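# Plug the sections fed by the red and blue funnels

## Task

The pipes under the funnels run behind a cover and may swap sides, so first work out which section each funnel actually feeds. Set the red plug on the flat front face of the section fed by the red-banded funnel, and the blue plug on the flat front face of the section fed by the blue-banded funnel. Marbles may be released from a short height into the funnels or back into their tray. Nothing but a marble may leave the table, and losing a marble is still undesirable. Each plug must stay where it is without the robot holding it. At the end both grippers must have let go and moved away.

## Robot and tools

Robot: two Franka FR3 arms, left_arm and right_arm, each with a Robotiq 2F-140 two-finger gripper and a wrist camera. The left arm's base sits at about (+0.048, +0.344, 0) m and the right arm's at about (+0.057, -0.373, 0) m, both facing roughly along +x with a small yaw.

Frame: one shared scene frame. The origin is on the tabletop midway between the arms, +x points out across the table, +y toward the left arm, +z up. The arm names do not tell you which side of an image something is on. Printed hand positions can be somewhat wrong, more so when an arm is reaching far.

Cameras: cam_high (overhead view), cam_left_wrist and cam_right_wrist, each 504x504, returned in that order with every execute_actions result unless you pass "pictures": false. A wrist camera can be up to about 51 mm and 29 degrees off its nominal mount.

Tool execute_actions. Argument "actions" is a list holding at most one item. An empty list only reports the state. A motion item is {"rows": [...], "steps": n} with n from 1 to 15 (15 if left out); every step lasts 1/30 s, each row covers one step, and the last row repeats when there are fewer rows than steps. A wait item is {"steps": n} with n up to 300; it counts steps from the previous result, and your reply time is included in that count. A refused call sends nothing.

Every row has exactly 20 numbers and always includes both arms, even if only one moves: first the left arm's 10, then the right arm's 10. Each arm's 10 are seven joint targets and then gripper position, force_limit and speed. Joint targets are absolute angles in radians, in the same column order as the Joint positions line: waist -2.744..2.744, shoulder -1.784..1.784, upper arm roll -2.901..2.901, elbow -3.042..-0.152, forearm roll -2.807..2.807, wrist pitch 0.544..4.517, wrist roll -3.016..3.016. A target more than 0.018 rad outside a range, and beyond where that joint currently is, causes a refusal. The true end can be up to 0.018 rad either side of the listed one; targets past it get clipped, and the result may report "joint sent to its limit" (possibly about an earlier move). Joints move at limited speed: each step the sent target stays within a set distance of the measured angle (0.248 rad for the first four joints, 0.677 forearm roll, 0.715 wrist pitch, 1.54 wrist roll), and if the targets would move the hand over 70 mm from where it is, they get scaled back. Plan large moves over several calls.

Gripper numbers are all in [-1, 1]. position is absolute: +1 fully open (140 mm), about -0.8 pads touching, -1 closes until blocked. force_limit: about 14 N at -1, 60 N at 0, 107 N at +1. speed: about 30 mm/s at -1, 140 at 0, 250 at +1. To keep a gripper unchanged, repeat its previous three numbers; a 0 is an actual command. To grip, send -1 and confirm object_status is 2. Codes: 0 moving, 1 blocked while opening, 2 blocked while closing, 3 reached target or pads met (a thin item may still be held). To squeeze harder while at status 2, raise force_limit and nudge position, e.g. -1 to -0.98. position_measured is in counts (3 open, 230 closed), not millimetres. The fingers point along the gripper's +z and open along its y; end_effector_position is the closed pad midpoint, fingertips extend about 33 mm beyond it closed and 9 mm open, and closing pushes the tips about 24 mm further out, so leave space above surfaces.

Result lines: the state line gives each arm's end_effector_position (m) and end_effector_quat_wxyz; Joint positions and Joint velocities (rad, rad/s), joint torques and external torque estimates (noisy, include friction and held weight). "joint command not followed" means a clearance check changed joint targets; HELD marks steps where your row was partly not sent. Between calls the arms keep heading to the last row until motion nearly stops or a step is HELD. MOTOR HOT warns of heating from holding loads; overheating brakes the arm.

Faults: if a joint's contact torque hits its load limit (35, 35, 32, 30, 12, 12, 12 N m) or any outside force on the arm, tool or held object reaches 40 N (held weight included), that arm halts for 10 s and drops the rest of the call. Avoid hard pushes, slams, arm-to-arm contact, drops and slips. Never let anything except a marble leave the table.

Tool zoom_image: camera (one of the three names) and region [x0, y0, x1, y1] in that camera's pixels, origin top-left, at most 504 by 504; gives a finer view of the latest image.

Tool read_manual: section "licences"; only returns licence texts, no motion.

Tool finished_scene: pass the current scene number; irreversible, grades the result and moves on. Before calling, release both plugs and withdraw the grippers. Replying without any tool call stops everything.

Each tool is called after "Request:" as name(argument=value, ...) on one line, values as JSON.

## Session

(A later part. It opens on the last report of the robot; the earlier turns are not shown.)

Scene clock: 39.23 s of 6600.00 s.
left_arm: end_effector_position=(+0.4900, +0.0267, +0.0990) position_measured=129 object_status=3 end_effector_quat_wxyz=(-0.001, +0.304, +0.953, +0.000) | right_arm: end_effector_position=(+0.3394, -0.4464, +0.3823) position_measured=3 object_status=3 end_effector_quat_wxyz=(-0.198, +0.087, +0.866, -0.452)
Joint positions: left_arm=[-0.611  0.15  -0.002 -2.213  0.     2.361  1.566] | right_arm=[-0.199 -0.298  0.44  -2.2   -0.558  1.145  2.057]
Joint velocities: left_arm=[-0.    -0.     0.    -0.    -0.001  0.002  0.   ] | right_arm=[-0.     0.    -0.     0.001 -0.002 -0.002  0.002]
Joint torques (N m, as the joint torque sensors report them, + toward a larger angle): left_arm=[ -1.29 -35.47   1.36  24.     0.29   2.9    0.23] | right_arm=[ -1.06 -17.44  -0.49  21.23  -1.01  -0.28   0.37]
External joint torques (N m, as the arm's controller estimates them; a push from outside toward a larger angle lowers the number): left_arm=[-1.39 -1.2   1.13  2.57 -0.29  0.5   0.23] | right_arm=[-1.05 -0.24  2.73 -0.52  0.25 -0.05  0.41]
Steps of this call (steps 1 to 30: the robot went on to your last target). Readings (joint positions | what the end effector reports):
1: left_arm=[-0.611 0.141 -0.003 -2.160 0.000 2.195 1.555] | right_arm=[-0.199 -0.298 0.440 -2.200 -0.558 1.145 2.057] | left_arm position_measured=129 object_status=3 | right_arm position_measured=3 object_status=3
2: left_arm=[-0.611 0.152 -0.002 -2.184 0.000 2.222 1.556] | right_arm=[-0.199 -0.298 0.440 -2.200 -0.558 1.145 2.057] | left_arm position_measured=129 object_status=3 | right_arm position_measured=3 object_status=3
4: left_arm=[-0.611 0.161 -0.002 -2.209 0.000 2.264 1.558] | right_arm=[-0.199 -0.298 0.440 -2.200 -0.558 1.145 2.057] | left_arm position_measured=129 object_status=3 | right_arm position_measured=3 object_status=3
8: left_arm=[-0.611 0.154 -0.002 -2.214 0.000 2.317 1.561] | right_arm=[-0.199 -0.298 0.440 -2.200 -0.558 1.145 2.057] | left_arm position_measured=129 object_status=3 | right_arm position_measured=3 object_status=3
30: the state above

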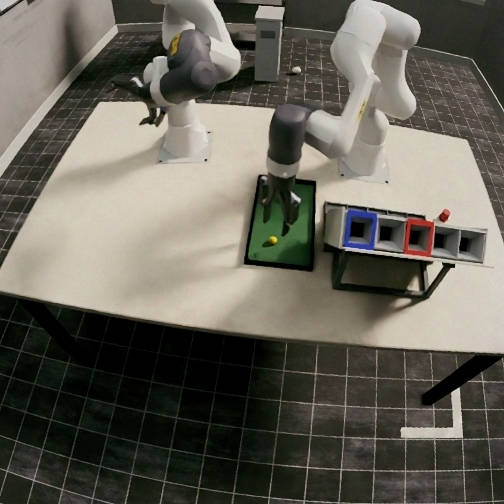

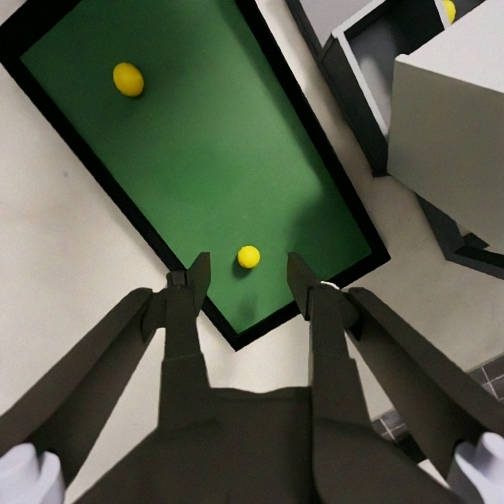

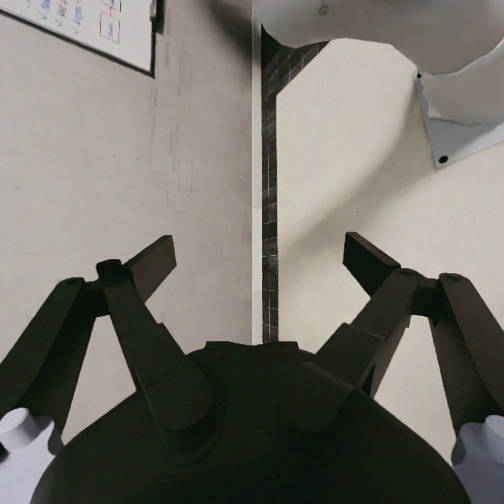

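Request:
execute_actions(actions=[{"rows":[[-0.607,0.16,0,-2.217,0,2.4,1.57,-0.2,-0.5,0,-0.2,-0.3,0.442,-2.2,-0.557,1.144,2.057,1,0,0],[-0.607,0.175,0,-2.221,0,2.42,1.57,-0.2,-0.5,0,-0.2,-0.3,0.442,-2.2,-0.557,1.144,2.057,1,0,0],[-0.607,0.19,0,-2.225,0,2.44,1.57,-0.2,-0.5,0,-0.2,-0.3,0.442,-2.2,-0.557,1.144,2.057,1,0,0],[-0.607,0.205,0,-2.229,0,2.46,1.57,-0.2,-0.5,0,-0.2,-0.3,0.442,-2.2,-0.557,1.144,2.057,1,0,0],[-0.607,0.215,0,-2.231,0,2.48,1.57,-0.2,-0.5,0,-0.2,-0.3,0.442,-2.2,-0.557,1.144,2.057,1,0,0],[-0.607,0.225,0,-2.233,0,2.49,1.57,-0.2,-0.5,0,-0.2,-0.3,0.442,-2.2,-0.557,1.144,2.057,1,0,0],[-0.607,0.235,0,-2.235,0,2.49,1.57,-0.2,-0.5,0,-0.2,-0.3,0.442,-2.2,-0.557,1.144,2.057,1,0,0],[-0.607,0.242,0,-2.237,0,2.483,1.57,-0.2,-0.5,0,-0.2,-0.3,0.442,-2.2,-0.557,1.144,2.057,1,0,0]],"steps":15}], pictures=false)

Request:
execute_actions(actions=[{"rows":[[-0.607,0.242,0,-2.237,0,2.483,1.57,-1,-0.5,-0.5,-0.2,-0.3,0.442,-2.2,-0.557,1.144,2.057,1,0,0]],"steps":15}], pictures=false)

Request:
execute_actions(actions=[{"steps":5}], pictures=false)

Scene clock: 47.07 s of 6600.00 s.
left_arm: end_effector_position=(+0.4882, +0.0291, +0.0481) position_measured=154 object_status=3 end_effector_quat_wxyz=(-0.005, +0.303, +0.953, +0.001) | right_arm: end_effector_position=(+0.3394, -0.4464, +0.3823) position_measured=3 object_status=3 end_effector_quat_wxyz=(-0.198, +0.087, +0.866, -0.452)
Joint positions: left_arm=[-0.609  0.242 -0.001 -2.238  0.     2.471  1.566] | right_arm=[-0.199 -0.298  0.44  -2.2   -0.558  1.145  2.057]
Joint velocities: left_arm=[ 0.     0.001  0.001  0.001 -0.001  0.059  0.001] | right_arm=[0.001 0.001 0.    0.    0.001 0.    0.002]
Joint torques (N m, as the joint torque sensors report them, + toward a larger angle): left_arm=[  0.91 -36.22   0.79  23.25   0.38   2.84   0.26] | right_arm=[ -0.74 -18.12  -1.11  21.32  -0.9   -0.38   0.11]
External joint torques (N m, as the arm's controller estimates them; a push from outside toward a larger angle lowers the number): left_arm=[ 0.9  -0.53  0.57  3.39 -0.12  0.49  0.26] | right_arm=[-0.73 -0.98  2.1  -0.38  0.36 -0.15  0.15]
Steps of this call (steps 1 to 15: the robot went on to your last target; steps 16 to 100: nothing new was sent; then 4.00 s passed at rest; steps 101 to 115: all 15 steps of this action). Readings (joint positions | what the end effector reports):
101: left_arm=[-0.611 0.151 -0.001 -2.214 0.000 2.367 1.566] | right_arm=[-0.199 -0.298 0.440 -2.200 -0.558 1.145 2.057] | left_arm position_measured=129 object_status=0 | right_arm position_measured=3 object_status=3
102: left_arm=[-0.610 0.154 -0.001 -2.214 0.000 2.377 1.566] | right_arm=[-0.199 -0.298 0.440 -2.200 -0.558 1.145 2.057] | left_arm position_measured=135 object_status=0 | right_arm position_measured=3 object_status=3
104: left_arm=[-0.610 0.171 -0.001 -2.217 0.000 2.401 1.566] | right_arm=[-0.199 -0.298 0.440 -2.200 -0.558 1.145 2.057] | left_arm position_measured=150 object_status=0 | right_arm position_measured=3 object_status=3
108: left_arm=[-0.609 0.219 -0.001 -2.230 0.000 2.446 1.566] | right_arm=[-0.199 -0.298 0.440 -2.200 -0.558 1.145 2.057] | left_arm position_measured=154 object_status=0 | right_arm position_measured=3 object_status=3
115: the state above

Scene clock: 47.57 s of 6600.00 s.
left_arm: end_effector_position=(+0.4906, +0.0274, +0.0489) position_measured=201 object_status=0 end_effector_quat_wxyz=(-0.000, +0.303, +0.953, +0.000) | right_arm: end_effector_position=(+0.3394, -0.4464, +0.3823) position_measured=3 object_status=3 end_effector_quat_wxyz=(-0.198, +0.087, +0.866, -0.452)
Joint positions: left_arm=[-0.609  0.242 -0.001 -2.238  0.     2.48   1.566] | right_arm=[-0.199 -0.298  0.44  -2.2   -0.558  1.145  2.057]
Joint velocities: left_arm=[ 0.     0.    -0.002 -0.001  0.     0.003 -0.002] | right_arm=[-0.    -0.001 -0.001 -0.001 -0.001  0.001 -0.   ]
Joint torques (N m, as the joint torque sensors report them, + toward a larger angle): left_arm=[  1.23 -36.32   0.93  22.32   0.42   2.63   0.17] | right_arm=[ -1.12 -18.44  -0.57  20.65  -1.01  -0.31   0.07]
External joint torques (N m, as the arm's controller estimates them; a push from outside toward a larger angle lowers the number): left_arm=[ 1.23 -0.38  0.72  2.24 -0.08  0.21  0.17] | right_arm=[-1.11 -1.26  2.65 -1.04  0.25 -0.07  0.11]
Steps of this call (steps 1 to 15: all 15 steps of this action). Readings (joint positions | what the end effector reports):
1: left_arm=[-0.609 0.242 -0.001 -2.238 0.000 2.472 1.566] | right_arm=[-0.199 -0.298 0.440 -2.200 -0.558 1.145 2.057] | left_arm position_measured=154 object_status=0 | right_arm position_measured=3 object_status=3
2: left_arm=[-0.609 0.242 -0.001 -2.238 0.000 2.474 1.566] | right_arm=[-0.199 -0.298 0.440 -2.200 -0.558 1.145 2.057] | left_arm position_measured=158 object_status=0 | right_arm position_measured=3 object_status=3
4: left_arm=[-0.609 0.242 -0.001 -2.238 0.000 2.476 1.566] | right_arm=[-0.199 -0.298 0.440 -2.200 -0.558 1.145 2.057] | left_arm position_measured=167 object_status=0 | right_arm position_measured=3 object_status=3
8: left_arm=[-0.609 0.242 -0.001 -2.238 0.000 2.478 1.566] | right_arm=[-0.199 -0.298 0.440 -2.200 -0.558 1.145 2.057] | left_arm position_measured=186 object_status=0 | right_arm position_measured=3 object_status=3
15: the state above

Scene clock: 47.73 s of 6600.00 s.
left_arm: end_effector_position=(+0.4907, +0.0273, +0.0490) position_measured=201 object_status=2 end_effector_quat_wxyz=(-0.000, +0.303, +0.953, +0.000) | right_arm: end_effector_position=(+0.3394, -0.4464, +0.3823) position_measured=3 object_status=3 end_effector_quat_wxyz=(-0.198, +0.087, +0.866, -0.452)
Joint positions: left_arm=[-0.609  0.242 -0.001 -2.238  0.     2.48   1.566] | right_arm=[-0.199 -0.298  0.44  -2.2   -0.558  1.145  2.057]
Joint velocities: left_arm=[-0.001  0.002  0.     0.002  0.001  0.001 -0.002] | right_arm=[ 0.    -0.    -0.001 -0.001  0.    -0.001  0.001]
Joint torques (N m, as the joint torque sensors report them, + toward a larger angle): left_arm=[  1.58 -36.1    0.39  22.4    0.33   2.91   0.36] | right_arm=[ -0.72 -18.43  -1.35  21.64  -0.97  -0.22   0.09]
External joint torques (N m, as the arm's controller estimates them; a push from outside toward a larger angle lowers the number): left_arm=[ 1.64 -0.31  0.24  2.32 -0.18  0.48  0.36] | right_arm=[-0.72 -1.26  1.85 -0.06  0.29  0.01  0.13]
Steps of this call (steps 1 to 5: the robot went on to your last target). Readings (joint positions | what the end effector reports):
1: left_arm=[-0.609 0.242 -0.001 -2.238 0.000 2.480 1.566] | right_arm=[-0.199 -0.298 0.440 -2.200 -0.558 1.145 2.057] | left_arm position_measured=201 object_status=0 | right_arm position_measured=3 object_status=3
2: left_arm=[-0.609 0.242 -0.001 -2.238 0.000 2.480 1.566] | right_arm=[-0.199 -0.298 0.440 -2.200 -0.558 1.145 2.057] | left_arm position_measured=201 object_status=2 | right_arm position_measured=3 object_status=3
4: left_arm=[-0.609 0.242 -0.001 -2.238 0.000 2.480 1.566] | right_arm=[-0.199 -0.298 0.440 -2.200 -0.558 1.145 2.057] | left_arm position_measured=201 object_status=2 | right_arm position_measured=3 object_status=3
5: the state above

Request:
execute_actions(actions=[{"rows":[[-0.607,-0.1,0,-1.9,0,1.8,1.6,-1,-0.5,-0.5,-0.2,-0.3,0.442,-2.2,-0.557,1.144,2.057,1,0,0]],"steps":15}], pictures=false)

Request:
execute_actions(actions=[{"rows":[[-0.5,-0.15,0,-1.55,0,1.45,1.63,-1,-0.5,-0.5,-0.2,-0.3,0.442,-2.2,-0.557,1.144,2.057,1,0,0]],"steps":10}], pictures=false)

Request:
execute_actions(actions=[{"rows":[[0.066,0.07,0,-1.32,0,1.5,1.63,-1,-0.5,-0.5,-0.2,-0.3,0.442,-2.2,-0.557,1.144,2.057,1,0,0]],"steps":15}], pictures=false)

Request:
execute_actions(actions=[{"rows":[[0.066,0.08,0,-1.31,0,1.51,1.63,-1,-0.5,-0.5,-0.2,-0.3,0.442,-2.2,-0.557,1.144,2.057,1,0,0],[0.066,0.1,0,-1.3,0,1.52,1.63,-1,-0.5,-0.5,-0.2,-0.3,0.442,-2.2,-0.557,1.144,2.057,1,0,0],[0.066,0.13,0,-1.29,0,1.53,1.63,-1,-0.5,-0.5,-0.2,-0.3,0.442,-2.2,-0.557,1.144,2.057,1,0,0],[0.066,0.16,0,-1.29,0,1.53,1.63,-1,-0.5,-0.5,-0.2,-0.3,0.442,-2.2,-0.557,1.144,2.057,1,0,0],[0.066,0.19,0,-1.29,0,1.53,1.63,-1,-0.5,-0.5,-0.2,-0.3,0.442,-2.2,-0.557,1.144,2.057,1,0,0],[0.066,0.215,0,-1.29,0,1.53,1.63,-1,-0.5,-0.5,-0.2,-0.3,0.442,-2.2,-0.557,1.144,2.057,1,0,0],[0.066,0.235,0,-1.29,0,1.53,1.63,-1,-0.5,-0.5,-0.2,-0.3,0.442,-2.2,-0.557,1.144,2.057,1,0,0],[0.066,0.25,0,-1.29,0,1.53,1.63,-1,-0.5,-0.5,-0.2,-0.3,0.442,-2.2,-0.557,1.144,2.057,1,0,0],[0.066,0.262,0,-1.29,0,1.53,1.63,-1,-0.5,-0.5,-0.2,-0.3,0.442,-2.2,-0.557,1.144,2.057,1,0,0]],"steps":15}])

Scene clock: 58.00 s of 6600.00 s.
left_arm: end_effector_position=(+0.5126, +0.0119, +0.3420) position_measured=201 object_status=2 end_effector_quat_wxyz=(+0.061, +0.311, +0.948, -0.019) | right_arm: end_effector_position=(+0.3394, -0.4464, +0.3823) position_measured=3 object_status=3 end_effector_quat_wxyz=(-0.198, +0.087, +0.866, -0.452)
Joint positions: left_arm=[-0.609 -0.099 -0.001 -1.904  0.     1.932  1.583] | right_arm=[-0.199 -0.298  0.44  -2.2   -0.558  1.145  2.057]
Joint velocities: left_arm=[-0.    -0.316  0.     0.241  0.001 -0.736  0.044] | right_arm=[ 0.     0.    -0.001 -0.001  0.    -0.001 -0.   ]
Joint torques (N m, as the joint torque sensors report them, + toward a larger angle): left_arm=[  0.81 -12.96   0.14  17.17   0.48   1.03   0.39] | right_arm=[ -1.56 -18.04  -0.95  20.55  -0.97  -0.19   0.16]
External joint torques (N m, as the arm's controller estimates them; a push from outside toward a larger angle lowers the number): left_arm=[ 0.85 -0.57  0.27  2.36 -0.18 -0.61  0.39] | right_arm=[-1.51 -0.91  2.31 -1.12  0.29  0.04  0.19]
Steps of this call (steps 1 to 15: the robot went on to your last target; steps 16 to 90: nothing new was sent; then 6.77 s passed at rest; steps 91 to 105: all 15 steps of this action). Readings (joint positions | what the end effector reports):
91: left_arm=[-0.609 0.235 -0.001 -2.224 0.000 2.433 1.567] | right_arm=[-0.199 -0.298 0.440 -2.200 -0.558 1.145 2.057] | left_arm position_measured=201 object_status=2 | right_arm position_measured=3 object_status=3
92: left_arm=[-0.609 0.216 -0.001 -2.202 0.000 2.388 1.568] | right_arm=[-0.199 -0.298 0.440 -2.200 -0.558 1.145 2.057] | left_arm position_measured=201 object_status=2 | right_arm position_measured=3 object_status=3
94: left_arm=[-0.609 0.168 -0.001 -2.149 0.000 2.315 1.569] | right_arm=[-0.199 -0.298 0.440 -2.200 -0.558 1.145 2.057] | left_arm position_measured=201 object_status=2 | right_arm position_measured=3 object_status=3
98: left_arm=[-0.609 0.061 -0.001 -2.044 0.000 2.188 1.573] | right_arm=[-0.199 -0.298 0.440 -2.200 -0.558 1.145 2.057] | left_arm position_measured=201 object_status=2 | right_arm position_measured=3 object_status=3
105: the state above

Scene clock: 58.33 s of 6600.00 s.
left_arm: end_effector_position=(+0.5144, +0.0809, +0.5006) position_measured=201 object_status=2 end_effector_quat_wxyz=(+0.078, +0.270, +0.959, -0.019) | right_arm: end_effector_position=(+0.3394, -0.4464, +0.3823) position_measured=3 object_status=3 end_effector_quat_wxyz=(-0.198, +0.087, +0.866, -0.452)
Joint positions: left_arm=[-0.506 -0.156  0.002 -1.566  0.     1.57   1.606] | right_arm=[-0.199 -0.298  0.44  -2.2   -0.558  1.145  2.057]
Joint velocities: left_arm=[ 0.097 -0.173  0.018  0.364 -0.002 -0.677  0.067] | right_arm=[ 0.     0.    -0.001 -0.001 -0.    -0.001 -0.   ]
Joint torques (N m, as the joint torque sensors report them, + toward a larger angle): left_arm=[ -0.26 -11.17  -2.81  16.86   0.73   1.43   0.3 ] | right_arm=[ -0.51 -18.05  -1.46  21.52  -0.97  -0.23   0.05]
External joint torques (N m, as the arm's controller estimates them; a push from outside toward a larger angle lowers the number): left_arm=[ 2.69 -0.23  0.61  2.65  0.43 -0.61  0.31] | right_arm=[-0.47 -0.92  1.78 -0.19  0.29  0.    0.08]
Steps of this call (steps 1 to 10: all 10 steps of this action). Readings (joint positions | what the end effector reports):
1: left_arm=[-0.598 -0.101 -0.007 -1.874 0.000 1.888 1.585] | right_arm=[-0.199 -0.298 0.440 -2.200 -0.558 1.145 2.057] | left_arm position_measured=201 object_status=2 | right_arm position_measured=3 object_status=3
2: left_arm=[-0.585 -0.103 -0.008 -1.836 0.000 1.847 1.587] | right_arm=[-0.199 -0.298 0.440 -2.200 -0.558 1.145 2.057] | left_arm position_measured=201 object_status=2 | right_arm position_measured=3 object_status=3
4: left_arm=[-0.559 -0.111 -0.006 -1.754 0.000 1.774 1.591] | right_arm=[-0.199 -0.298 0.440 -2.200 -0.558 1.145 2.057] | left_arm position_measured=201 object_status=2 | right_arm position_measured=3 object_status=3
8: left_arm=[-0.516 -0.140 -0.000 -1.603 0.000 1.624 1.601] | right_arm=[-0.199 -0.298 0.440 -2.200 -0.558 1.145 2.057] | left_arm position_measured=201 object_status=2 | right_arm position_measured=3 object_status=3
10: the state above

Scene clock: 58.83 s of 6600.00 s.
left_arm: end_effector_position=(+0.6395, +0.3418, +0.4852) position_measured=201 object_status=2 end_effector_quat_wxyz=(+0.061, +0.024, +0.998, +0.001) | right_arm: end_effector_position=(+0.3394, -0.4464, +0.3823) position_measured=3 object_status=3 end_effector_quat_wxyz=(-0.198, +0.087, +0.866, -0.452)
Joint positions: left_arm=[ 0.008  0.062 -0.001 -1.336 -0.001  1.519  1.616] | right_arm=[-0.199 -0.298  0.44  -2.2   -0.558  1.145  2.057]
Joint velocities: left_arm=[ 0.842  0.154  0.149  0.155  0.005 -0.091  0.034] | right_arm=[ 0.     0.001 -0.001 -0.001  0.001 -0.001 -0.   ]
Joint torques (N m, as the joint torque sensors report them, + toward a larger angle): left_arm=[ -6.11 -34.47  -7.53  26.19   0.99   2.07   0.35] | right_arm=[ -1.   -17.85  -0.83  21.56  -0.93  -0.25   0.2 ]
External joint torques (N m, as the arm's controller estimates them; a push from outside toward a larger angle lowers the number): left_arm=[ 2.11  1.67  0.07  2.8   0.81 -0.42  0.37] | right_arm=[-0.95 -0.78  2.41 -0.07  0.32 -0.02  0.24]
Steps of this call (steps 1 to 15: all 15 steps of this action). Readings (joint positions | what the end effector reports):
1: left_arm=[-0.479 -0.141 -0.009 -1.527 -0.001 1.558 1.607] | right_arm=[-0.199 -0.298 0.440 -2.200 -0.558 1.145 2.057] | left_arm position_measured=201 object_status=2 | right_arm position_measured=3 object_status=3
2: left_arm=[-0.448 -0.118 -0.013 -1.490 -0.001 1.556 1.608] | right_arm=[-0.199 -0.298 0.440 -2.200 -0.558 1.145 2.057] | left_arm position_measured=201 object_status=2 | right_arm position_measured=3 object_status=3
4: left_arm=[-0.380 -0.072 -0.014 -1.440 -0.001 1.551 1.609] | right_arm=[-0.199 -0.298 0.440 -2.200 -0.558 1.145 2.057] | left_arm position_measured=201 object_status=2 | right_arm position_measured=3 object_status=3
8: left_arm=[-0.239 -0.001 -0.010 -1.386 -0.001 1.539 1.611] | right_arm=[-0.199 -0.298 0.440 -2.200 -0.558 1.145 2.057] | left_arm position_measured=201 object_status=2 | right_arm position_measured=3 object_status=3
15: the state above

Scene clock: 59.33 s of 6600.00 s.
left_arm: end_effector_position=(+0.6692, +0.3802, +0.3756) position_measured=201 object_status=2 end_effector_quat_wxyz=(-0.022, -0.002, +1.000, -0.001) | right_arm: end_effector_position=(+0.3394, -0.4464, +0.3823) position_measured=3 object_status=3 end_effector_quat_wxyz=(-0.198, +0.087, +0.866, -0.452)
Joint positions: left_arm=[ 0.067  0.273  0.002 -1.298  0.     1.527  1.624] | right_arm=[-0.199 -0.298  0.44  -2.2   -0.558  1.145  2.057]
Joint velocities: left_arm=[-0.001 -0.016  0.     0.038 -0.     0.     0.006] | right_arm=[ 0.     0.001 -0.001  0.    -0.    -0.     0.001]
Joint torques (N m, as the joint torque sensors report them, + toward a larger angle): left_arm=[ -0.36 -45.56  -1.1   29.05   0.73   2.69   0.41] | right_arm=[ -0.9  -17.77  -1.06  20.41  -0.94  -0.35   0.28]
External joint torques (N m, as the arm's controller estimates them; a push from outside toward a larger angle lowers the number): left_arm=[-0.34 -0.84 -1.37  3.74 -0.14  0.1   0.41] | right_arm=[-0.86 -0.59  2.2  -1.32  0.33 -0.12  0.31]
Steps of this call (steps 1 to 15: all 15 steps of this action). Readings (joint positions | what the end effector reports):
1: left_arm=[0.031 0.068 0.005 -1.329 -0.001 1.518 1.617] | right_arm=[-0.199 -0.298 0.440 -2.200 -0.558 1.145 2.057] | left_arm position_measured=201 object_status=2 | right_arm position_measured=3 object_status=3
2: left_arm=[0.048 0.075 0.009 -1.319 -0.000 1.518 1.618] | right_arm=[-0.199 -0.298 0.440 -2.200 -0.558 1.145 2.057] | left_arm position_measured=201 object_status=2 | right_arm position_measured=3 object_status=3
4: left_arm=[0.064 0.101 0.011 -1.298 0.000 1.522 1.620] | right_arm=[-0.199 -0.298 0.440 -2.200 -0.558 1.145 2.057] | left_arm position_measured=201 object_status=2 | right_arm position_measured=3 object_status=3
8: left_arm=[0.067 0.193 0.005 -1.286 0.000 1.527 1.622] | right_arm=[-0.199 -0.298 0.440 -2.200 -0.558 1.145 2.057] | left_arm position_measured=201 object_status=2 | right_arm position_measured=3 object_status=3
15: the state above

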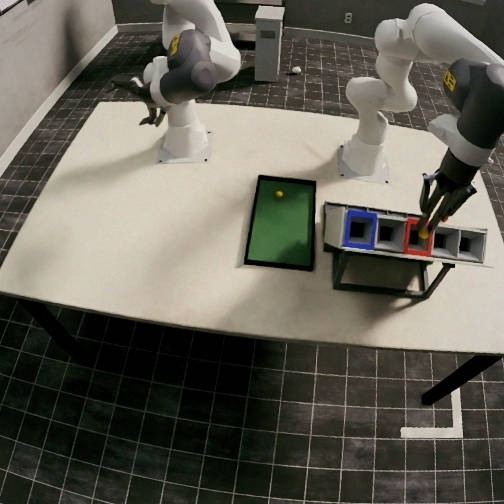

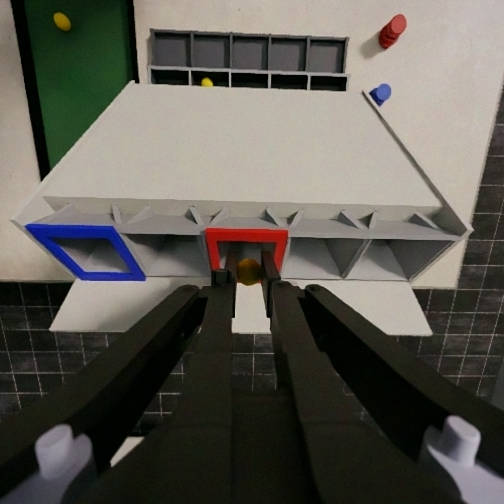

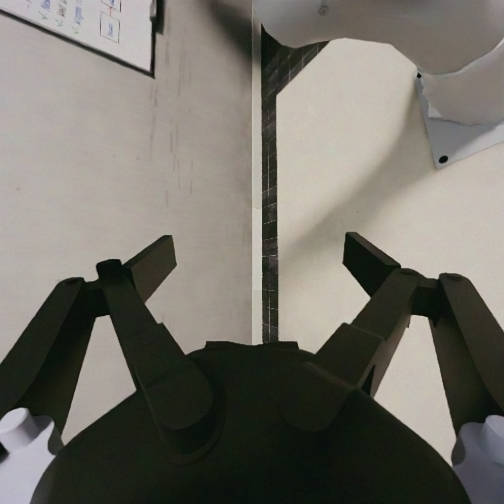

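Request:
execute_actions(actions=[{"rows":[[0.066,0.262,0,-1.29,0,1.53,1.63,-0.2,-0.5,0,-0.2,-0.3,0.442,-2.2,-0.557,1.144,2.057,1,0,0]],"steps":9}], pictures=false)

Request:
execute_actions(actions=[{"rows":[[0.3,-0.3,0,-1.7,0,1.45,2.0,0,-0.5,0,-0.2,-0.3,0.442,-2.2,-0.557,1.144,2.057,1,0,0]],"steps":15}], pictures=false)

Request:
execute_actions(actions=[{"rows":[[0.754,-0.4,0,-2.2,0,1.85,2.32,0,-0.5,0,-0.2,-0.3,0.442,-2.2,-0.557,1.144,2.057,1,0,0]],"steps":14}], pictures=false)

Request:
execute_actions(actions=[{"rows":[[0.754,-0.25,0,-2.5,0,2.253,2.32,0,-0.5,0,-0.2,-0.3,0.442,-2.2,-0.557,1.144,2.057,1,0,0]],"steps":15}], pictures=false)

Request:
execute_actions(actions=[{"steps":20}])

Scene clock: 65.60 s of 6600.00 s.
left_arm: end_effector_position=(+0.6706, +0.3802, +0.3848) position_measured=154 object_status=0 end_effector_quat_wxyz=(-0.013, -0.001, +1.000, -0.001) | right_arm: end_effector_position=(+0.3394, -0.4464, +0.3823) position_measured=3 object_status=3 end_effector_quat_wxyz=(-0.198, +0.087, +0.866, -0.452)
Joint positions: left_arm=[ 0.067  0.263  0.001 -1.291  0.     1.528  1.626] | right_arm=[-0.199 -0.298  0.44  -2.2   -0.558  1.145  2.057]
Joint velocities: left_arm=[ 0.001 -0.     0.     0.001  0.001  0.    -0.001] | right_arm=[-0.    -0.001  0.     0.    -0.001 -0.001 -0.   ]
Joint torques (N m, as the joint torque sensors report them, + toward a larger angle): left_arm=[ -0.98 -40.72  -0.93  26.03   0.66   2.73   0.37] | right_arm=[ -0.6  -18.15  -1.51  20.89  -1.04  -0.24   0.25]
External joint torques (N m, as the arm's controller estimates them; a push from outside toward a larger angle lowers the number): left_arm=[-1.1  -0.75 -1.29  2.6  -0.18  0.38  0.37] | right_arm=[-0.65 -0.84  1.64 -0.9   0.22 -0.01  0.29]
Steps of this call (steps 1 to 15: the robot went on to your last target; steps 16 to 90: nothing new was sent; then 2.97 s passed at rest; steps 91 to 99: all 9 steps of this action). Readings (joint positions | what the end effector reports):
91: left_arm=[0.067 0.263 0.001 -1.291 0.000 1.528 1.626] | right_arm=[-0.199 -0.298 0.440 -2.200 -0.558 1.145 2.057] | left_arm position_measured=201 object_status=0 | right_arm position_measured=3 object_status=3
92: left_arm=[0.067 0.263 0.001 -1.291 0.000 1.528 1.626] | right_arm=[-0.199 -0.298 0.440 -2.200 -0.558 1.145 2.057] | left_arm position_measured=200 object_status=0 | right_arm position_measured=3 object_status=3
94: left_arm=[0.067 0.263 0.001 -1.291 0.000 1.528 1.626] | right_arm=[-0.199 -0.298 0.440 -2.200 -0.558 1.145 2.057] | left_arm position_measured=180 object_status=0 | right_arm position_measured=3 object_status=3
98: left_arm=[0.067 0.263 0.001 -1.291 0.000 1.528 1.626] | right_arm=[-0.199 -0.298 0.440 -2.200 -0.558 1.145 2.057] | left_arm position_measured=154 object_status=0 | right_arm position_measured=3 object_status=3
99: the state above

Scene clock: 66.10 s of 6600.00 s.
left_arm: end_effector_position=(+0.4894, +0.4768, +0.5050) position_measured=129 object_status=3 end_effector_quat_wxyz=(+0.042, +0.008, +0.999, +0.011) | right_arm: end_effector_position=(+0.3394, -0.4464, +0.3823) position_measured=3 object_status=3 end_effector_quat_wxyz=(-0.198, +0.087, +0.866, -0.452)
Joint positions: left_arm=[ 0.297 -0.302  0.006 -1.677 -0.002  1.463  1.878] | right_arm=[-0.199 -0.298  0.44  -2.2   -0.558  1.145  2.057]
Joint velocities: left_arm=[ 0.023 -0.368 -0.025 -0.039  0.    -0.041  0.39 ] | right_arm=[ 0.001  0.001  0.     0.    -0.     0.001 -0.001]
Joint torques (N m, as the joint torque sensors report them, + toward a larger angle): left_arm=[ 0.59  1.37 -2.66 12.75  1.02  1.76  0.37] | right_arm=[ -0.2  -18.91  -1.08  20.92  -0.96  -0.27   0.2 ]
External joint torques (N m, as the arm's controller estimates them; a push from outside toward a larger angle lowers the number): left_arm=[ 1.43  0.52 -1.41  0.62  0.52 -0.28  0.38] | right_arm=[-0.28 -1.81  2.04 -0.79  0.28 -0.05  0.24]
Steps of this call (steps 1 to 15: all 15 steps of this action). Readings (joint positions | what the end effector reports):
1: left_arm=[0.083 0.244 -0.010 -1.322 -0.001 1.525 1.640] | right_arm=[-0.199 -0.298 0.440 -2.200 -0.558 1.145 2.057] | left_arm position_measured=154 object_status=0 | right_arm position_measured=3 object_status=3
2: left_arm=[0.105 0.217 -0.014 -1.358 -0.002 1.520 1.655] | right_arm=[-0.199 -0.298 0.440 -2.200 -0.558 1.145 2.057] | left_arm position_measured=148 object_status=0 | right_arm position_measured=3 object_status=3
4: left_arm=[0.156 0.151 -0.013 -1.435 -0.002 1.510 1.687] | right_arm=[-0.199 -0.298 0.440 -2.200 -0.558 1.145 2.057] | left_arm position_measured=132 object_status=0 | right_arm position_measured=3 object_status=3
8: left_arm=[0.247 -0.024 0.001 -1.600 -0.002 1.487 1.759] | right_arm=[-0.199 -0.298 0.440 -2.200 -0.558 1.145 2.057] | left_arm position_measured=129 object_status=0 | right_arm position_measured=3 object_status=3
15: the state above

Scene clock: 66.57 s of 6600.00 s.
left_arm: end_effector_position=(+0.3710, +0.6335, +0.3344) position_measured=129 object_status=3 end_effector_quat_wxyz=(-0.003, -0.076, +0.997, -0.005) | right_arm: end_effector_position=(+0.3394, -0.4464, +0.3823) position_measured=3 object_status=3 end_effector_quat_wxyz=(-0.198, +0.087, +0.866, -0.452)
Joint positions: left_arm=[ 0.736 -0.389  0.007 -2.178 -0.003  1.779  2.151] | right_arm=[-0.199 -0.298  0.44  -2.2   -0.558  1.145  2.057]
Joint velocities: left_arm=[ 0.299  0.007  0.04  -0.423  0.003  0.368  0.545] | right_arm=[-0.001  0.001  0.001  0.002 -0.     0.     0.   ]
Joint torques (N m, as the joint torque sensors report them, + toward a larger angle): left_arm=[ -4.71 -24.86  -7.06  34.51   1.27   3.62   0.66] | right_arm=[ -1.37 -17.78  -0.88  21.81  -0.99  -0.31   0.05]
External joint torques (N m, as the arm's controller estimates them; a push from outside toward a larger angle lowers the number): left_arm=[ 1.01  2.28 -0.05  2.05  0.81  0.19  0.68] | right_arm=[-1.4  -0.58  2.3   0.01  0.26 -0.1   0.09]
Steps of this call (steps 1 to 14: all 14 steps of this action). Readings (joint positions | what the end effector reports):
1: left_arm=[0.327 -0.324 -0.008 -1.709 -0.003 1.499 1.901] | right_arm=[-0.199 -0.298 0.440 -2.200 -0.558 1.145 2.057] | left_arm position_measured=129 object_status=3 | right_arm position_measured=3 object_status=3
2: left_arm=[0.363 -0.343 -0.012 -1.745 -0.003 1.531 1.922] | right_arm=[-0.199 -0.298 0.440 -2.200 -0.558 1.145 2.057] | left_arm position_measured=129 object_status=3 | right_arm position_measured=3 object_status=3
4: left_arm=[0.438 -0.366 -0.010 -1.816 -0.003 1.584 1.960] | right_arm=[-0.199 -0.298 0.440 -2.200 -0.558 1.145 2.057] | left_arm position_measured=129 object_status=3 | right_arm position_measured=3 object_status=3
8: left_arm=[0.584 -0.384 -0.005 -1.965 -0.003 1.666 2.026] | right_arm=[-0.199 -0.298 0.440 -2.200 -0.558 1.145 2.057] | left_arm position_measured=129 object_status=3 | right_arm position_measured=3 object_status=3
14: the state above

Scene clock: 67.07 s of 6600.00 s.
left_arm: end_effector_position=(+0.3619, +0.6321, +0.1589) position_measured=129 object_status=3 end_effector_quat_wxyz=(-0.016, -0.021, +1.000, -0.016) | right_arm: end_effector_position=(+0.3394, -0.4464, +0.3823) position_measured=3 object_status=3 end_effector_quat_wxyz=(-0.198, +0.087, +0.866, -0.452)
Joint positions: left_arm=[ 0.752 -0.246  0.002 -2.5   -0.003  2.208  2.274] | right_arm=[-0.199 -0.298  0.44  -2.2   -0.558  1.145  2.057]
Joint velocities: left_arm=[ 0.002 -0.027 -0.001 -0.     0.     0.259  0.138] | right_arm=[-0.001 -0.    -0.     0.    -0.     0.     0.001]
Joint torques (N m, as the joint torque sensors report them, + toward a larger angle): left_arm=[  0.99 -23.62  -2.76  24.54   1.18   2.62   0.37] | right_arm=[ -0.45 -18.01  -0.36  21.43  -0.91  -0.32   0.12]
External joint torques (N m, as the arm's controller estimates them; a push from outside toward a larger angle lowers the number): left_arm=[ 0.94 -2.75 -2.57  2.72  0.52  0.49  0.37] | right_arm=[-0.38 -0.86  2.92 -0.24  0.35 -0.08  0.16]
Steps of this call (steps 1 to 15: all 15 steps of this action). Readings (joint positions | what the end effector reports):
1: left_arm=[0.741 -0.385 0.008 -2.203 -0.003 1.818 2.160] | right_arm=[-0.199 -0.298 0.440 -2.200 -0.558 1.145 2.057] | left_arm position_measured=129 object_status=3 | right_arm position_measured=3 object_status=3
2: left_arm=[0.743 -0.372 0.009 -2.236 -0.003 1.857 2.167] | right_arm=[-0.199 -0.298 0.440 -2.200 -0.558 1.145 2.057] | left_arm position_measured=129 object_status=3 | right_arm position_measured=3 object_status=3
4: left_arm=[0.746 -0.337 0.007 -2.312 -0.003 1.930 2.183] | right_arm=[-0.199 -0.298 0.440 -2.200 -0.558 1.145 2.057] | left_arm position_measured=129 object_status=3 | right_arm position_measured=3 object_status=3
8: left_arm=[0.750 -0.261 0.003 -2.463 -0.003 2.090 2.226] | right_arm=[-0.199 -0.298 0.440 -2.200 -0.558 1.145 2.057] | left_arm position_measured=129 object_status=3 | right_arm position_measured=3 object_status=3
15: the state above

Scene clock: 67.73 s of 6600.00 s.
left_arm: end_effector_position=(+0.3718, +0.6412, +0.1628) position_measured=129 object_status=3 end_effector_quat_wxyz=(-0.000, -0.002, +1.000, -0.002) | right_arm: end_effector_position=(+0.3394, -0.4464, +0.3823) position_measured=3 object_status=3 end_effector_quat_wxyz=(-0.198, +0.087, +0.866, -0.452)
Joint positions: left_arm=[ 0.752 -0.248  0.002 -2.5   -0.003  2.25   2.311] | right_arm=[-0.199 -0.298  0.44  -2.2   -0.558  1.145  2.057]
Joint velocities: left_arm=[ 0.001  0.     0.    -0.    -0.     0.004  0.015] | right_arm=[ 0.001  0.001  0.    -0.001 -0.001  0.    -0.   ]
Joint torques (N m, as the joint torque sensors report them, + toward a larger angle): left_arm=[  1.56 -23.17  -1.5   23.94   1.27   2.83   0.46] | right_arm=[ -0.23 -18.5   -0.81  20.85  -0.9   -0.39   0.18]
External joint torques (N m, as the arm's controller estimates them; a push from outside toward a larger angle lowers the number): left_arm=[ 1.49 -1.5  -1.32  1.38  0.6   0.42  0.46] | right_arm=[-0.25 -1.43  2.36 -0.78  0.34 -0.16  0.22]
Steps of this call (steps 1 to 20: the robot went on to your last target). Readings (joint positions | what the end effector reports):
1: left_arm=[0.752 -0.247 0.002 -2.500 -0.003 2.216 2.279] | right_arm=[-0.199 -0.298 0.440 -2.200 -0.558 1.145 2.057] | left_arm position_measured=129 object_status=3 | right_arm position_measured=3 object_status=3
2: left_arm=[0.752 -0.247 0.002 -2.500 -0.003 2.222 2.283] | right_arm=[-0.199 -0.298 0.440 -2.200 -0.558 1.145 2.057] | left_arm position_measured=129 object_status=3 | right_arm position_measured=3 object_status=3
4: left_arm=[0.752 -0.248 0.002 -2.500 -0.003 2.232 2.289] | right_arm=[-0.199 -0.298 0.440 -2.200 -0.558 1.145 2.057] | left_arm position_measured=129 object_status=3 | right_arm position_measured=3 object_status=3
8: left_arm=[0.752 -0.248 0.002 -2.500 -0.003 2.242 2.299] | right_arm=[-0.199 -0.298 0.440 -2.200 -0.558 1.145 2.057] | left_arm position_measured=129 object_status=3 | right_arm position_measured=3 object_status=3
20: the state above

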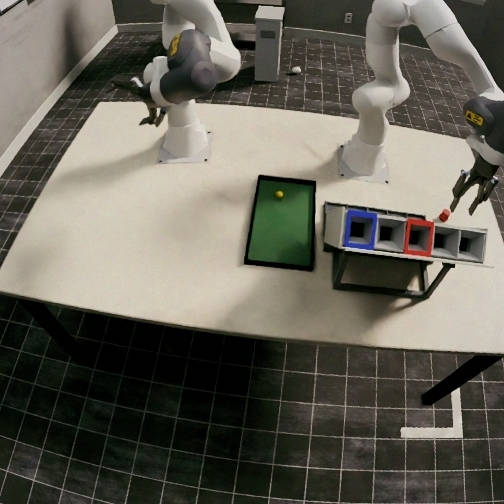

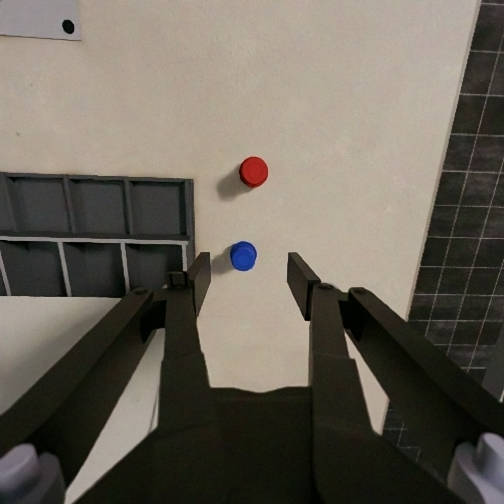

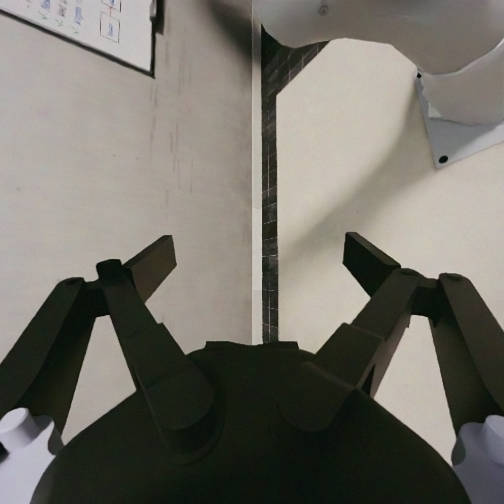

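Request:
execute_actions(actions=[{"rows":[[0.74,-0.22,0,-2.505,0,2.32,2.29,0,-0.3,0,-0.2,-0.3,0.442,-2.2,-0.557,1.144,2.057,1,0,0],[0.73,-0.19,0,-2.51,0,2.37,2.29,0,-0.3,0,-0.2,-0.3,0.442,-2.2,-0.557,1.144,2.057,1,0,0],[0.721,-0.16,0,-2.517,0,2.41,2.29,0,-0.3,0,-0.2,-0.3,0.442,-2.2,-0.557,1.144,2.057,1,0,0],[0.721,-0.13,0,-2.525,0,2.45,2.29,0,-0.3,0,-0.2,-0.3,0.442,-2.2,-0.557,1.144,2.057,1,0,0],[0.721,-0.1,0,-2.533,0,2.48,2.29,0,-0.3,0,-0.2,-0.3,0.442,-2.2,-0.557,1.144,2.057,1,0,0],[0.721,-0.08,0,-2.538,0,2.51,2.29,0,-0.3,0,-0.2,-0.3,0.442,-2.2,-0.557,1.144,2.057,1,0,0],[0.721,-0.06,0,-2.543,0,2.53,2.29,0,-0.3,0,-0.2,-0.3,0.442,-2.2,-0.557,1.144,2.057,1,0,0],[0.721,-0.04,0,-2.548,0,2.55,2.29,0,-0.3,0,-0.2,-0.3,0.442,-2.2,-0.557,1.144,2.057,1,0,0],[0.721,-0.02,0,-2.552,0,2.57,2.29,0,-0.3,0,-0.2,-0.3,0.442,-2.2,-0.557,1.144,2.057,1,0,0],[0.721,-0.005,0,-2.556,0,2.59,2.29,0,-0.3,0,-0.2,-0.3,0.442,-2.2,-0.557,1.144,2.057,1,0,0],[0.721,0.011,0,-2.559,0,2.59,2.29,0,-0.3,0,-0.2,-0.3,0.442,-2.2,-0.557,1.144,2.057,1,0,0],[0.721,0.011,0,-2.559,0,2.573,2.29,0,-0.3,0,-0.2,-0.3,0.442,-2.2,-0.557,1.144,2.057,1,0,0]],"steps":15}], pictures=false)

Request:
execute_actions(actions=[{"steps":6}], pictures=false)

Request:
execute_actions(actions=[{"rows":[[0.721,0.011,0,-2.559,0,2.573,2.29,-1,-0.3,-0.3,-0.2,-0.3,0.442,-2.2,-0.557,1.144,2.057,1,0,0]],"steps":15}], pictures=false)

Request:
execute_actions(actions=[{"steps":5}])

Scene clock: 78.73 s of 6600.00 s.
left_arm: end_effector_position=(+0.3805, +0.6317, +0.0488) position_measured=129 object_status=3 end_effector_quat_wxyz=(-0.012, +0.006, +1.000, -0.012) | right_arm: end_effector_position=(+0.3394, -0.4464, +0.3823) position_measured=3 object_status=3 end_effector_quat_wxyz=(-0.198, +0.087, +0.866, -0.452)
Joint positions: left_arm=[ 0.723  0.009  0.    -2.561 -0.003  2.536  2.298] | right_arm=[-0.199 -0.298  0.44  -2.2   -0.558  1.145  2.057]
Joint velocities: left_arm=[-0.     0.064 -0.001 -0.01  -0.001  0.189 -0.015] | right_arm=[-0.  0.  0. -0. -0. -0.  0.]
Joint torques (N m, as the joint torque sensors report them, + toward a larger angle): left_arm=[ -1.35 -28.33  -0.53  22.55   1.     3.14  -0.17] | right_arm=[ -1.08 -17.82  -0.22  21.07  -1.01  -0.25   0.22]
External joint torques (N m, as the arm's controller estimates them; a push from outside toward a larger angle lowers the number): left_arm=[-1.34  1.78 -0.53  1.63  0.51  0.44 -0.17] | right_arm=[-1.14 -0.61  2.92 -0.68  0.25 -0.03  0.26]
Steps of this call (steps 1 to 15: the robot went on to your last target; steps 16 to 110: nothing new was sent; then 6.83 s passed at rest; steps 111 to 125: all 15 steps of this action). Readings (joint positions | what the end effector reports):
111: left_arm=[0.750 -0.244 0.002 -2.500 -0.003 2.262 2.314] | right_arm=[-0.199 -0.298 0.440 -2.200 -0.558 1.145 2.057] | left_arm position_measured=129 object_status=3 | right_arm position_measured=3 object_status=3
112: left_arm=[0.746 -0.233 0.002 -2.501 -0.003 2.281 2.312] | right_arm=[-0.199 -0.298 0.440 -2.200 -0.558 1.145 2.057] | left_arm position_measured=129 object_status=3 | right_arm position_measured=3 object_status=3
114: left_arm=[0.733 -0.193 0.002 -2.506 -0.003 2.331 2.308] | right_arm=[-0.199 -0.298 0.440 -2.200 -0.558 1.145 2.057] | left_arm position_measured=129 object_status=3 | right_arm position_measured=3 object_status=3
118: left_arm=[0.724 -0.088 0.000 -2.534 -0.003 2.434 2.303] | right_arm=[-0.199 -0.298 0.440 -2.200 -0.558 1.145 2.057] | left_arm position_measured=129 object_status=3 | right_arm position_measured=3 object_status=3
125: the state above

Scene clock: 78.93 s of 6600.00 s.
left_arm: end_effector_position=(+0.3862, +0.6367, +0.0504) position_measured=129 object_status=3 end_effector_quat_wxyz=(-0.003, +0.005, +1.000, -0.004) | right_arm: end_effector_position=(+0.3394, -0.4464, +0.3823) position_measured=3 object_status=3 end_effector_quat_wxyz=(-0.198, +0.087, +0.866, -0.452)
Joint positions: left_arm=[ 0.723  0.01   0.    -2.56  -0.003  2.56   2.296] | right_arm=[-0.199 -0.298  0.44  -2.2   -0.558  1.145  2.057]
Joint velocities: left_arm=[-0.    -0.     0.    -0.001  0.001  0.064 -0.006] | right_arm=[-0.001 -0.001  0.001 -0.001 -0.     0.001  0.   ]
Joint torques (N m, as the joint torque sensors report them, + toward a larger angle): left_arm=[ -1.77 -25.77  -0.34  19.69   0.91   2.83   0.  ] | right_arm=[ -0.45 -17.64  -0.71  21.47  -1.04  -0.31   0.19]
External joint torques (N m, as the arm's controller estimates them; a push from outside toward a larger angle lowers the number): left_arm=[-1.81  0.97 -0.39  1.11  0.45  0.49  0.  ] | right_arm=[-0.48 -0.48  2.47 -0.24  0.21 -0.09  0.22]
Steps of this call (steps 1 to 6: the robot went on to your last target). Readings (joint positions | what the end effector reports):
1: left_arm=[0.723 0.010 0.000 -2.561 -0.003 2.542 2.298] | right_arm=[-0.199 -0.298 0.440 -2.200 -0.558 1.145 2.057] | left_arm position_measured=129 object_status=3 | right_arm position_measured=3 object_status=3
2: left_arm=[0.723 0.010 0.000 -2.561 -0.003 2.547 2.297] | right_arm=[-0.199 -0.298 0.440 -2.200 -0.558 1.145 2.057] | left_arm position_measured=129 object_status=3 | right_arm position_measured=3 object_status=3
4: left_arm=[0.723 0.010 0.000 -2.560 -0.003 2.555 2.297] | right_arm=[-0.199 -0.298 0.440 -2.200 -0.558 1.145 2.057] | left_arm position_measured=129 object_status=3 | right_arm position_measured=3 object_status=3
6: the state above

Scene clock: 79.43 s of 6600.00 s.
left_arm: end_effector_position=(+0.3887, +0.6387, +0.0514) position_measured=191 object_status=0 end_effector_quat_wxyz=(+0.000, +0.004, +1.000, -0.001) | right_arm: end_effector_position=(+0.3394, -0.4464, +0.3823) position_measured=3 object_status=3 end_effector_quat_wxyz=(-0.198, +0.087, +0.866, -0.452)
Joint positions: left_arm=[ 0.723  0.01   0.    -2.56  -0.003  2.569  2.295] | right_arm=[-0.199 -0.298  0.44  -2.2   -0.558  1.145  2.057]
Joint velocities: left_arm=[-0.     0.001  0.     0.001 -0.001  0.001  0.   ] | right_arm=[ 0.001  0.     0.001  0.001  0.     0.    -0.   ]
Joint torques (N m, as the joint torque sensors report them, + toward a larger angle): left_arm=[ -0.98 -26.07  -0.45  21.27   0.94   2.91  -0.11] | right_arm=[ -0.69 -18.37  -1.61  21.37  -1.05  -0.3    0.12]
External joint torques (N m, as the arm's controller estimates them; a push from outside toward a larger angle lowers the number): left_arm=[-1.01  0.78 -0.48  2.52  0.47  0.51 -0.11] | right_arm=[-0.74 -1.14  1.54 -0.37  0.2  -0.07  0.15]
Steps of this call (steps 1 to 15: all 15 steps of this action). Readings (joint positions | what the end effector reports):
1: left_arm=[0.723 0.010 0.000 -2.560 -0.003 2.562 2.296] | right_arm=[-0.199 -0.298 0.440 -2.200 -0.558 1.145 2.057] | left_arm position_measured=129 object_status=0 | right_arm position_measured=3 object_status=3
2: left_arm=[0.723 0.010 0.000 -2.560 -0.003 2.563 2.296] | right_arm=[-0.199 -0.298 0.440 -2.200 -0.558 1.145 2.057] | left_arm position_measured=134 object_status=0 | right_arm position_measured=3 object_status=3
4: left_arm=[0.723 0.010 0.000 -2.560 -0.003 2.566 2.295] | right_arm=[-0.199 -0.298 0.440 -2.200 -0.558 1.145 2.057] | left_arm position_measured=145 object_status=0 | right_arm position_measured=3 object_status=3
8: left_arm=[0.723 0.010 0.000 -2.560 -0.003 2.568 2.295] | right_arm=[-0.199 -0.298 0.440 -2.200 -0.558 1.145 2.057] | left_arm position_measured=168 object_status=0 | right_arm position_measured=3 object_status=3
15: the state above

Scene clock: 79.60 s of 6600.00 s.
left_arm: end_effector_position=(+0.3887, +0.6387, +0.0514) position_measured=191 object_status=2 end_effector_quat_wxyz=(+0.000, +0.004, +1.000, -0.001) | right_arm: end_effector_position=(+0.3394, -0.4464, +0.3823) position_measured=3 object_status=3 end_effector_quat_wxyz=(-0.198, +0.087, +0.866, -0.452)
Joint positions: left_arm=[ 0.723  0.01   0.    -2.56  -0.003  2.569  2.294] | right_arm=[-0.199 -0.298  0.44  -2.2   -0.558  1.145  2.057]
Joint velocities: left_arm=[ 0.001  0.002 -0.     0.    -0.001  0.001  0.   ] | right_arm=[ 0.001  0.001 -0.     0.001  0.     0.001 -0.001]
Joint torques (N m, as the joint torque sensors report them, + toward a larger angle): left_arm=[ -1.6  -26.14  -0.08  20.86   0.97   3.02  -0.08] | right_arm=[ -0.35 -17.65  -0.89  21.42  -1.02  -0.33   0.19]
External joint torques (N m, as the arm's controller estimates them; a push from outside toward a larger angle lowers the number): left_arm=[-1.71  0.66 -0.2   2.11  0.51  0.62 -0.08] | right_arm=[-0.41 -0.49  2.23 -0.28  0.23 -0.11  0.22]
Steps of this call (steps 1 to 5: the robot went on to your last target). Readings (joint positions | what the end effector reports):
1: left_arm=[0.723 0.010 0.000 -2.560 -0.003 2.569 2.295] | right_arm=[-0.199 -0.298 0.440 -2.200 -0.558 1.145 2.057] | left_arm position_measured=191 object_status=0 | right_arm position_measured=3 object_status=3
2: left_arm=[0.723 0.010 0.000 -2.560 -0.003 2.569 2.295] | right_arm=[-0.199 -0.298 0.440 -2.200 -0.558 1.145 2.057] | left_arm position_measured=191 object_status=0 | right_arm position_measured=3 object_status=3
4: left_arm=[0.723 0.010 0.000 -2.560 -0.003 2.569 2.294] | right_arm=[-0.199 -0.298 0.440 -2.200 -0.558 1.145 2.057] | left_arm position_measured=191 object_status=2 | right_arm position_measured=3 object_status=3
5: the state above

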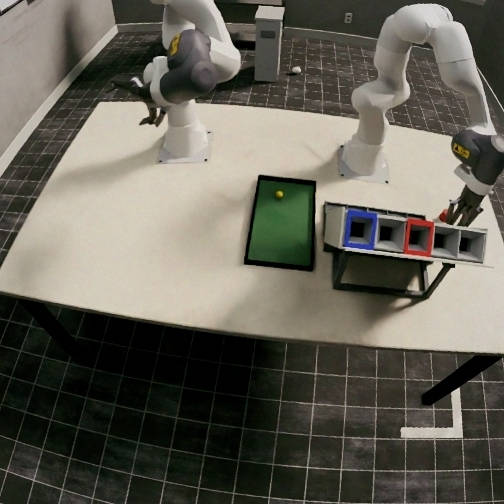

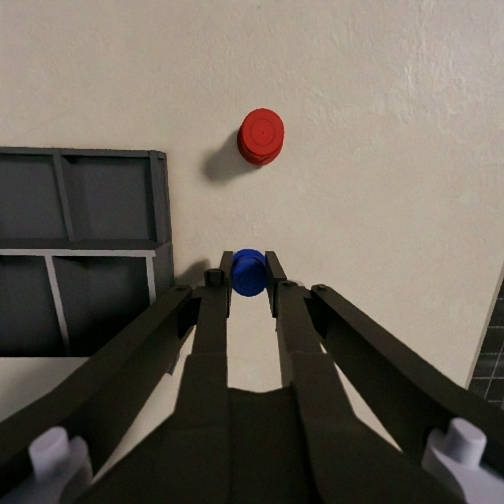

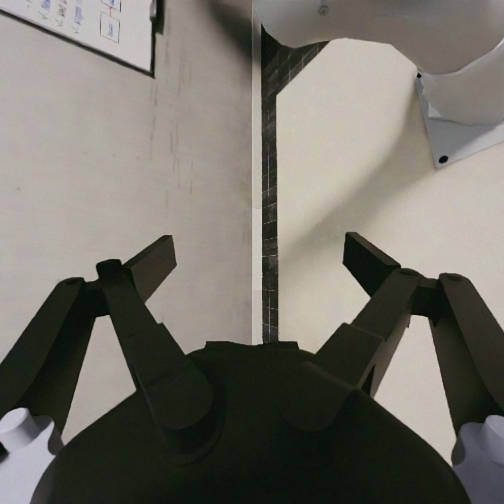

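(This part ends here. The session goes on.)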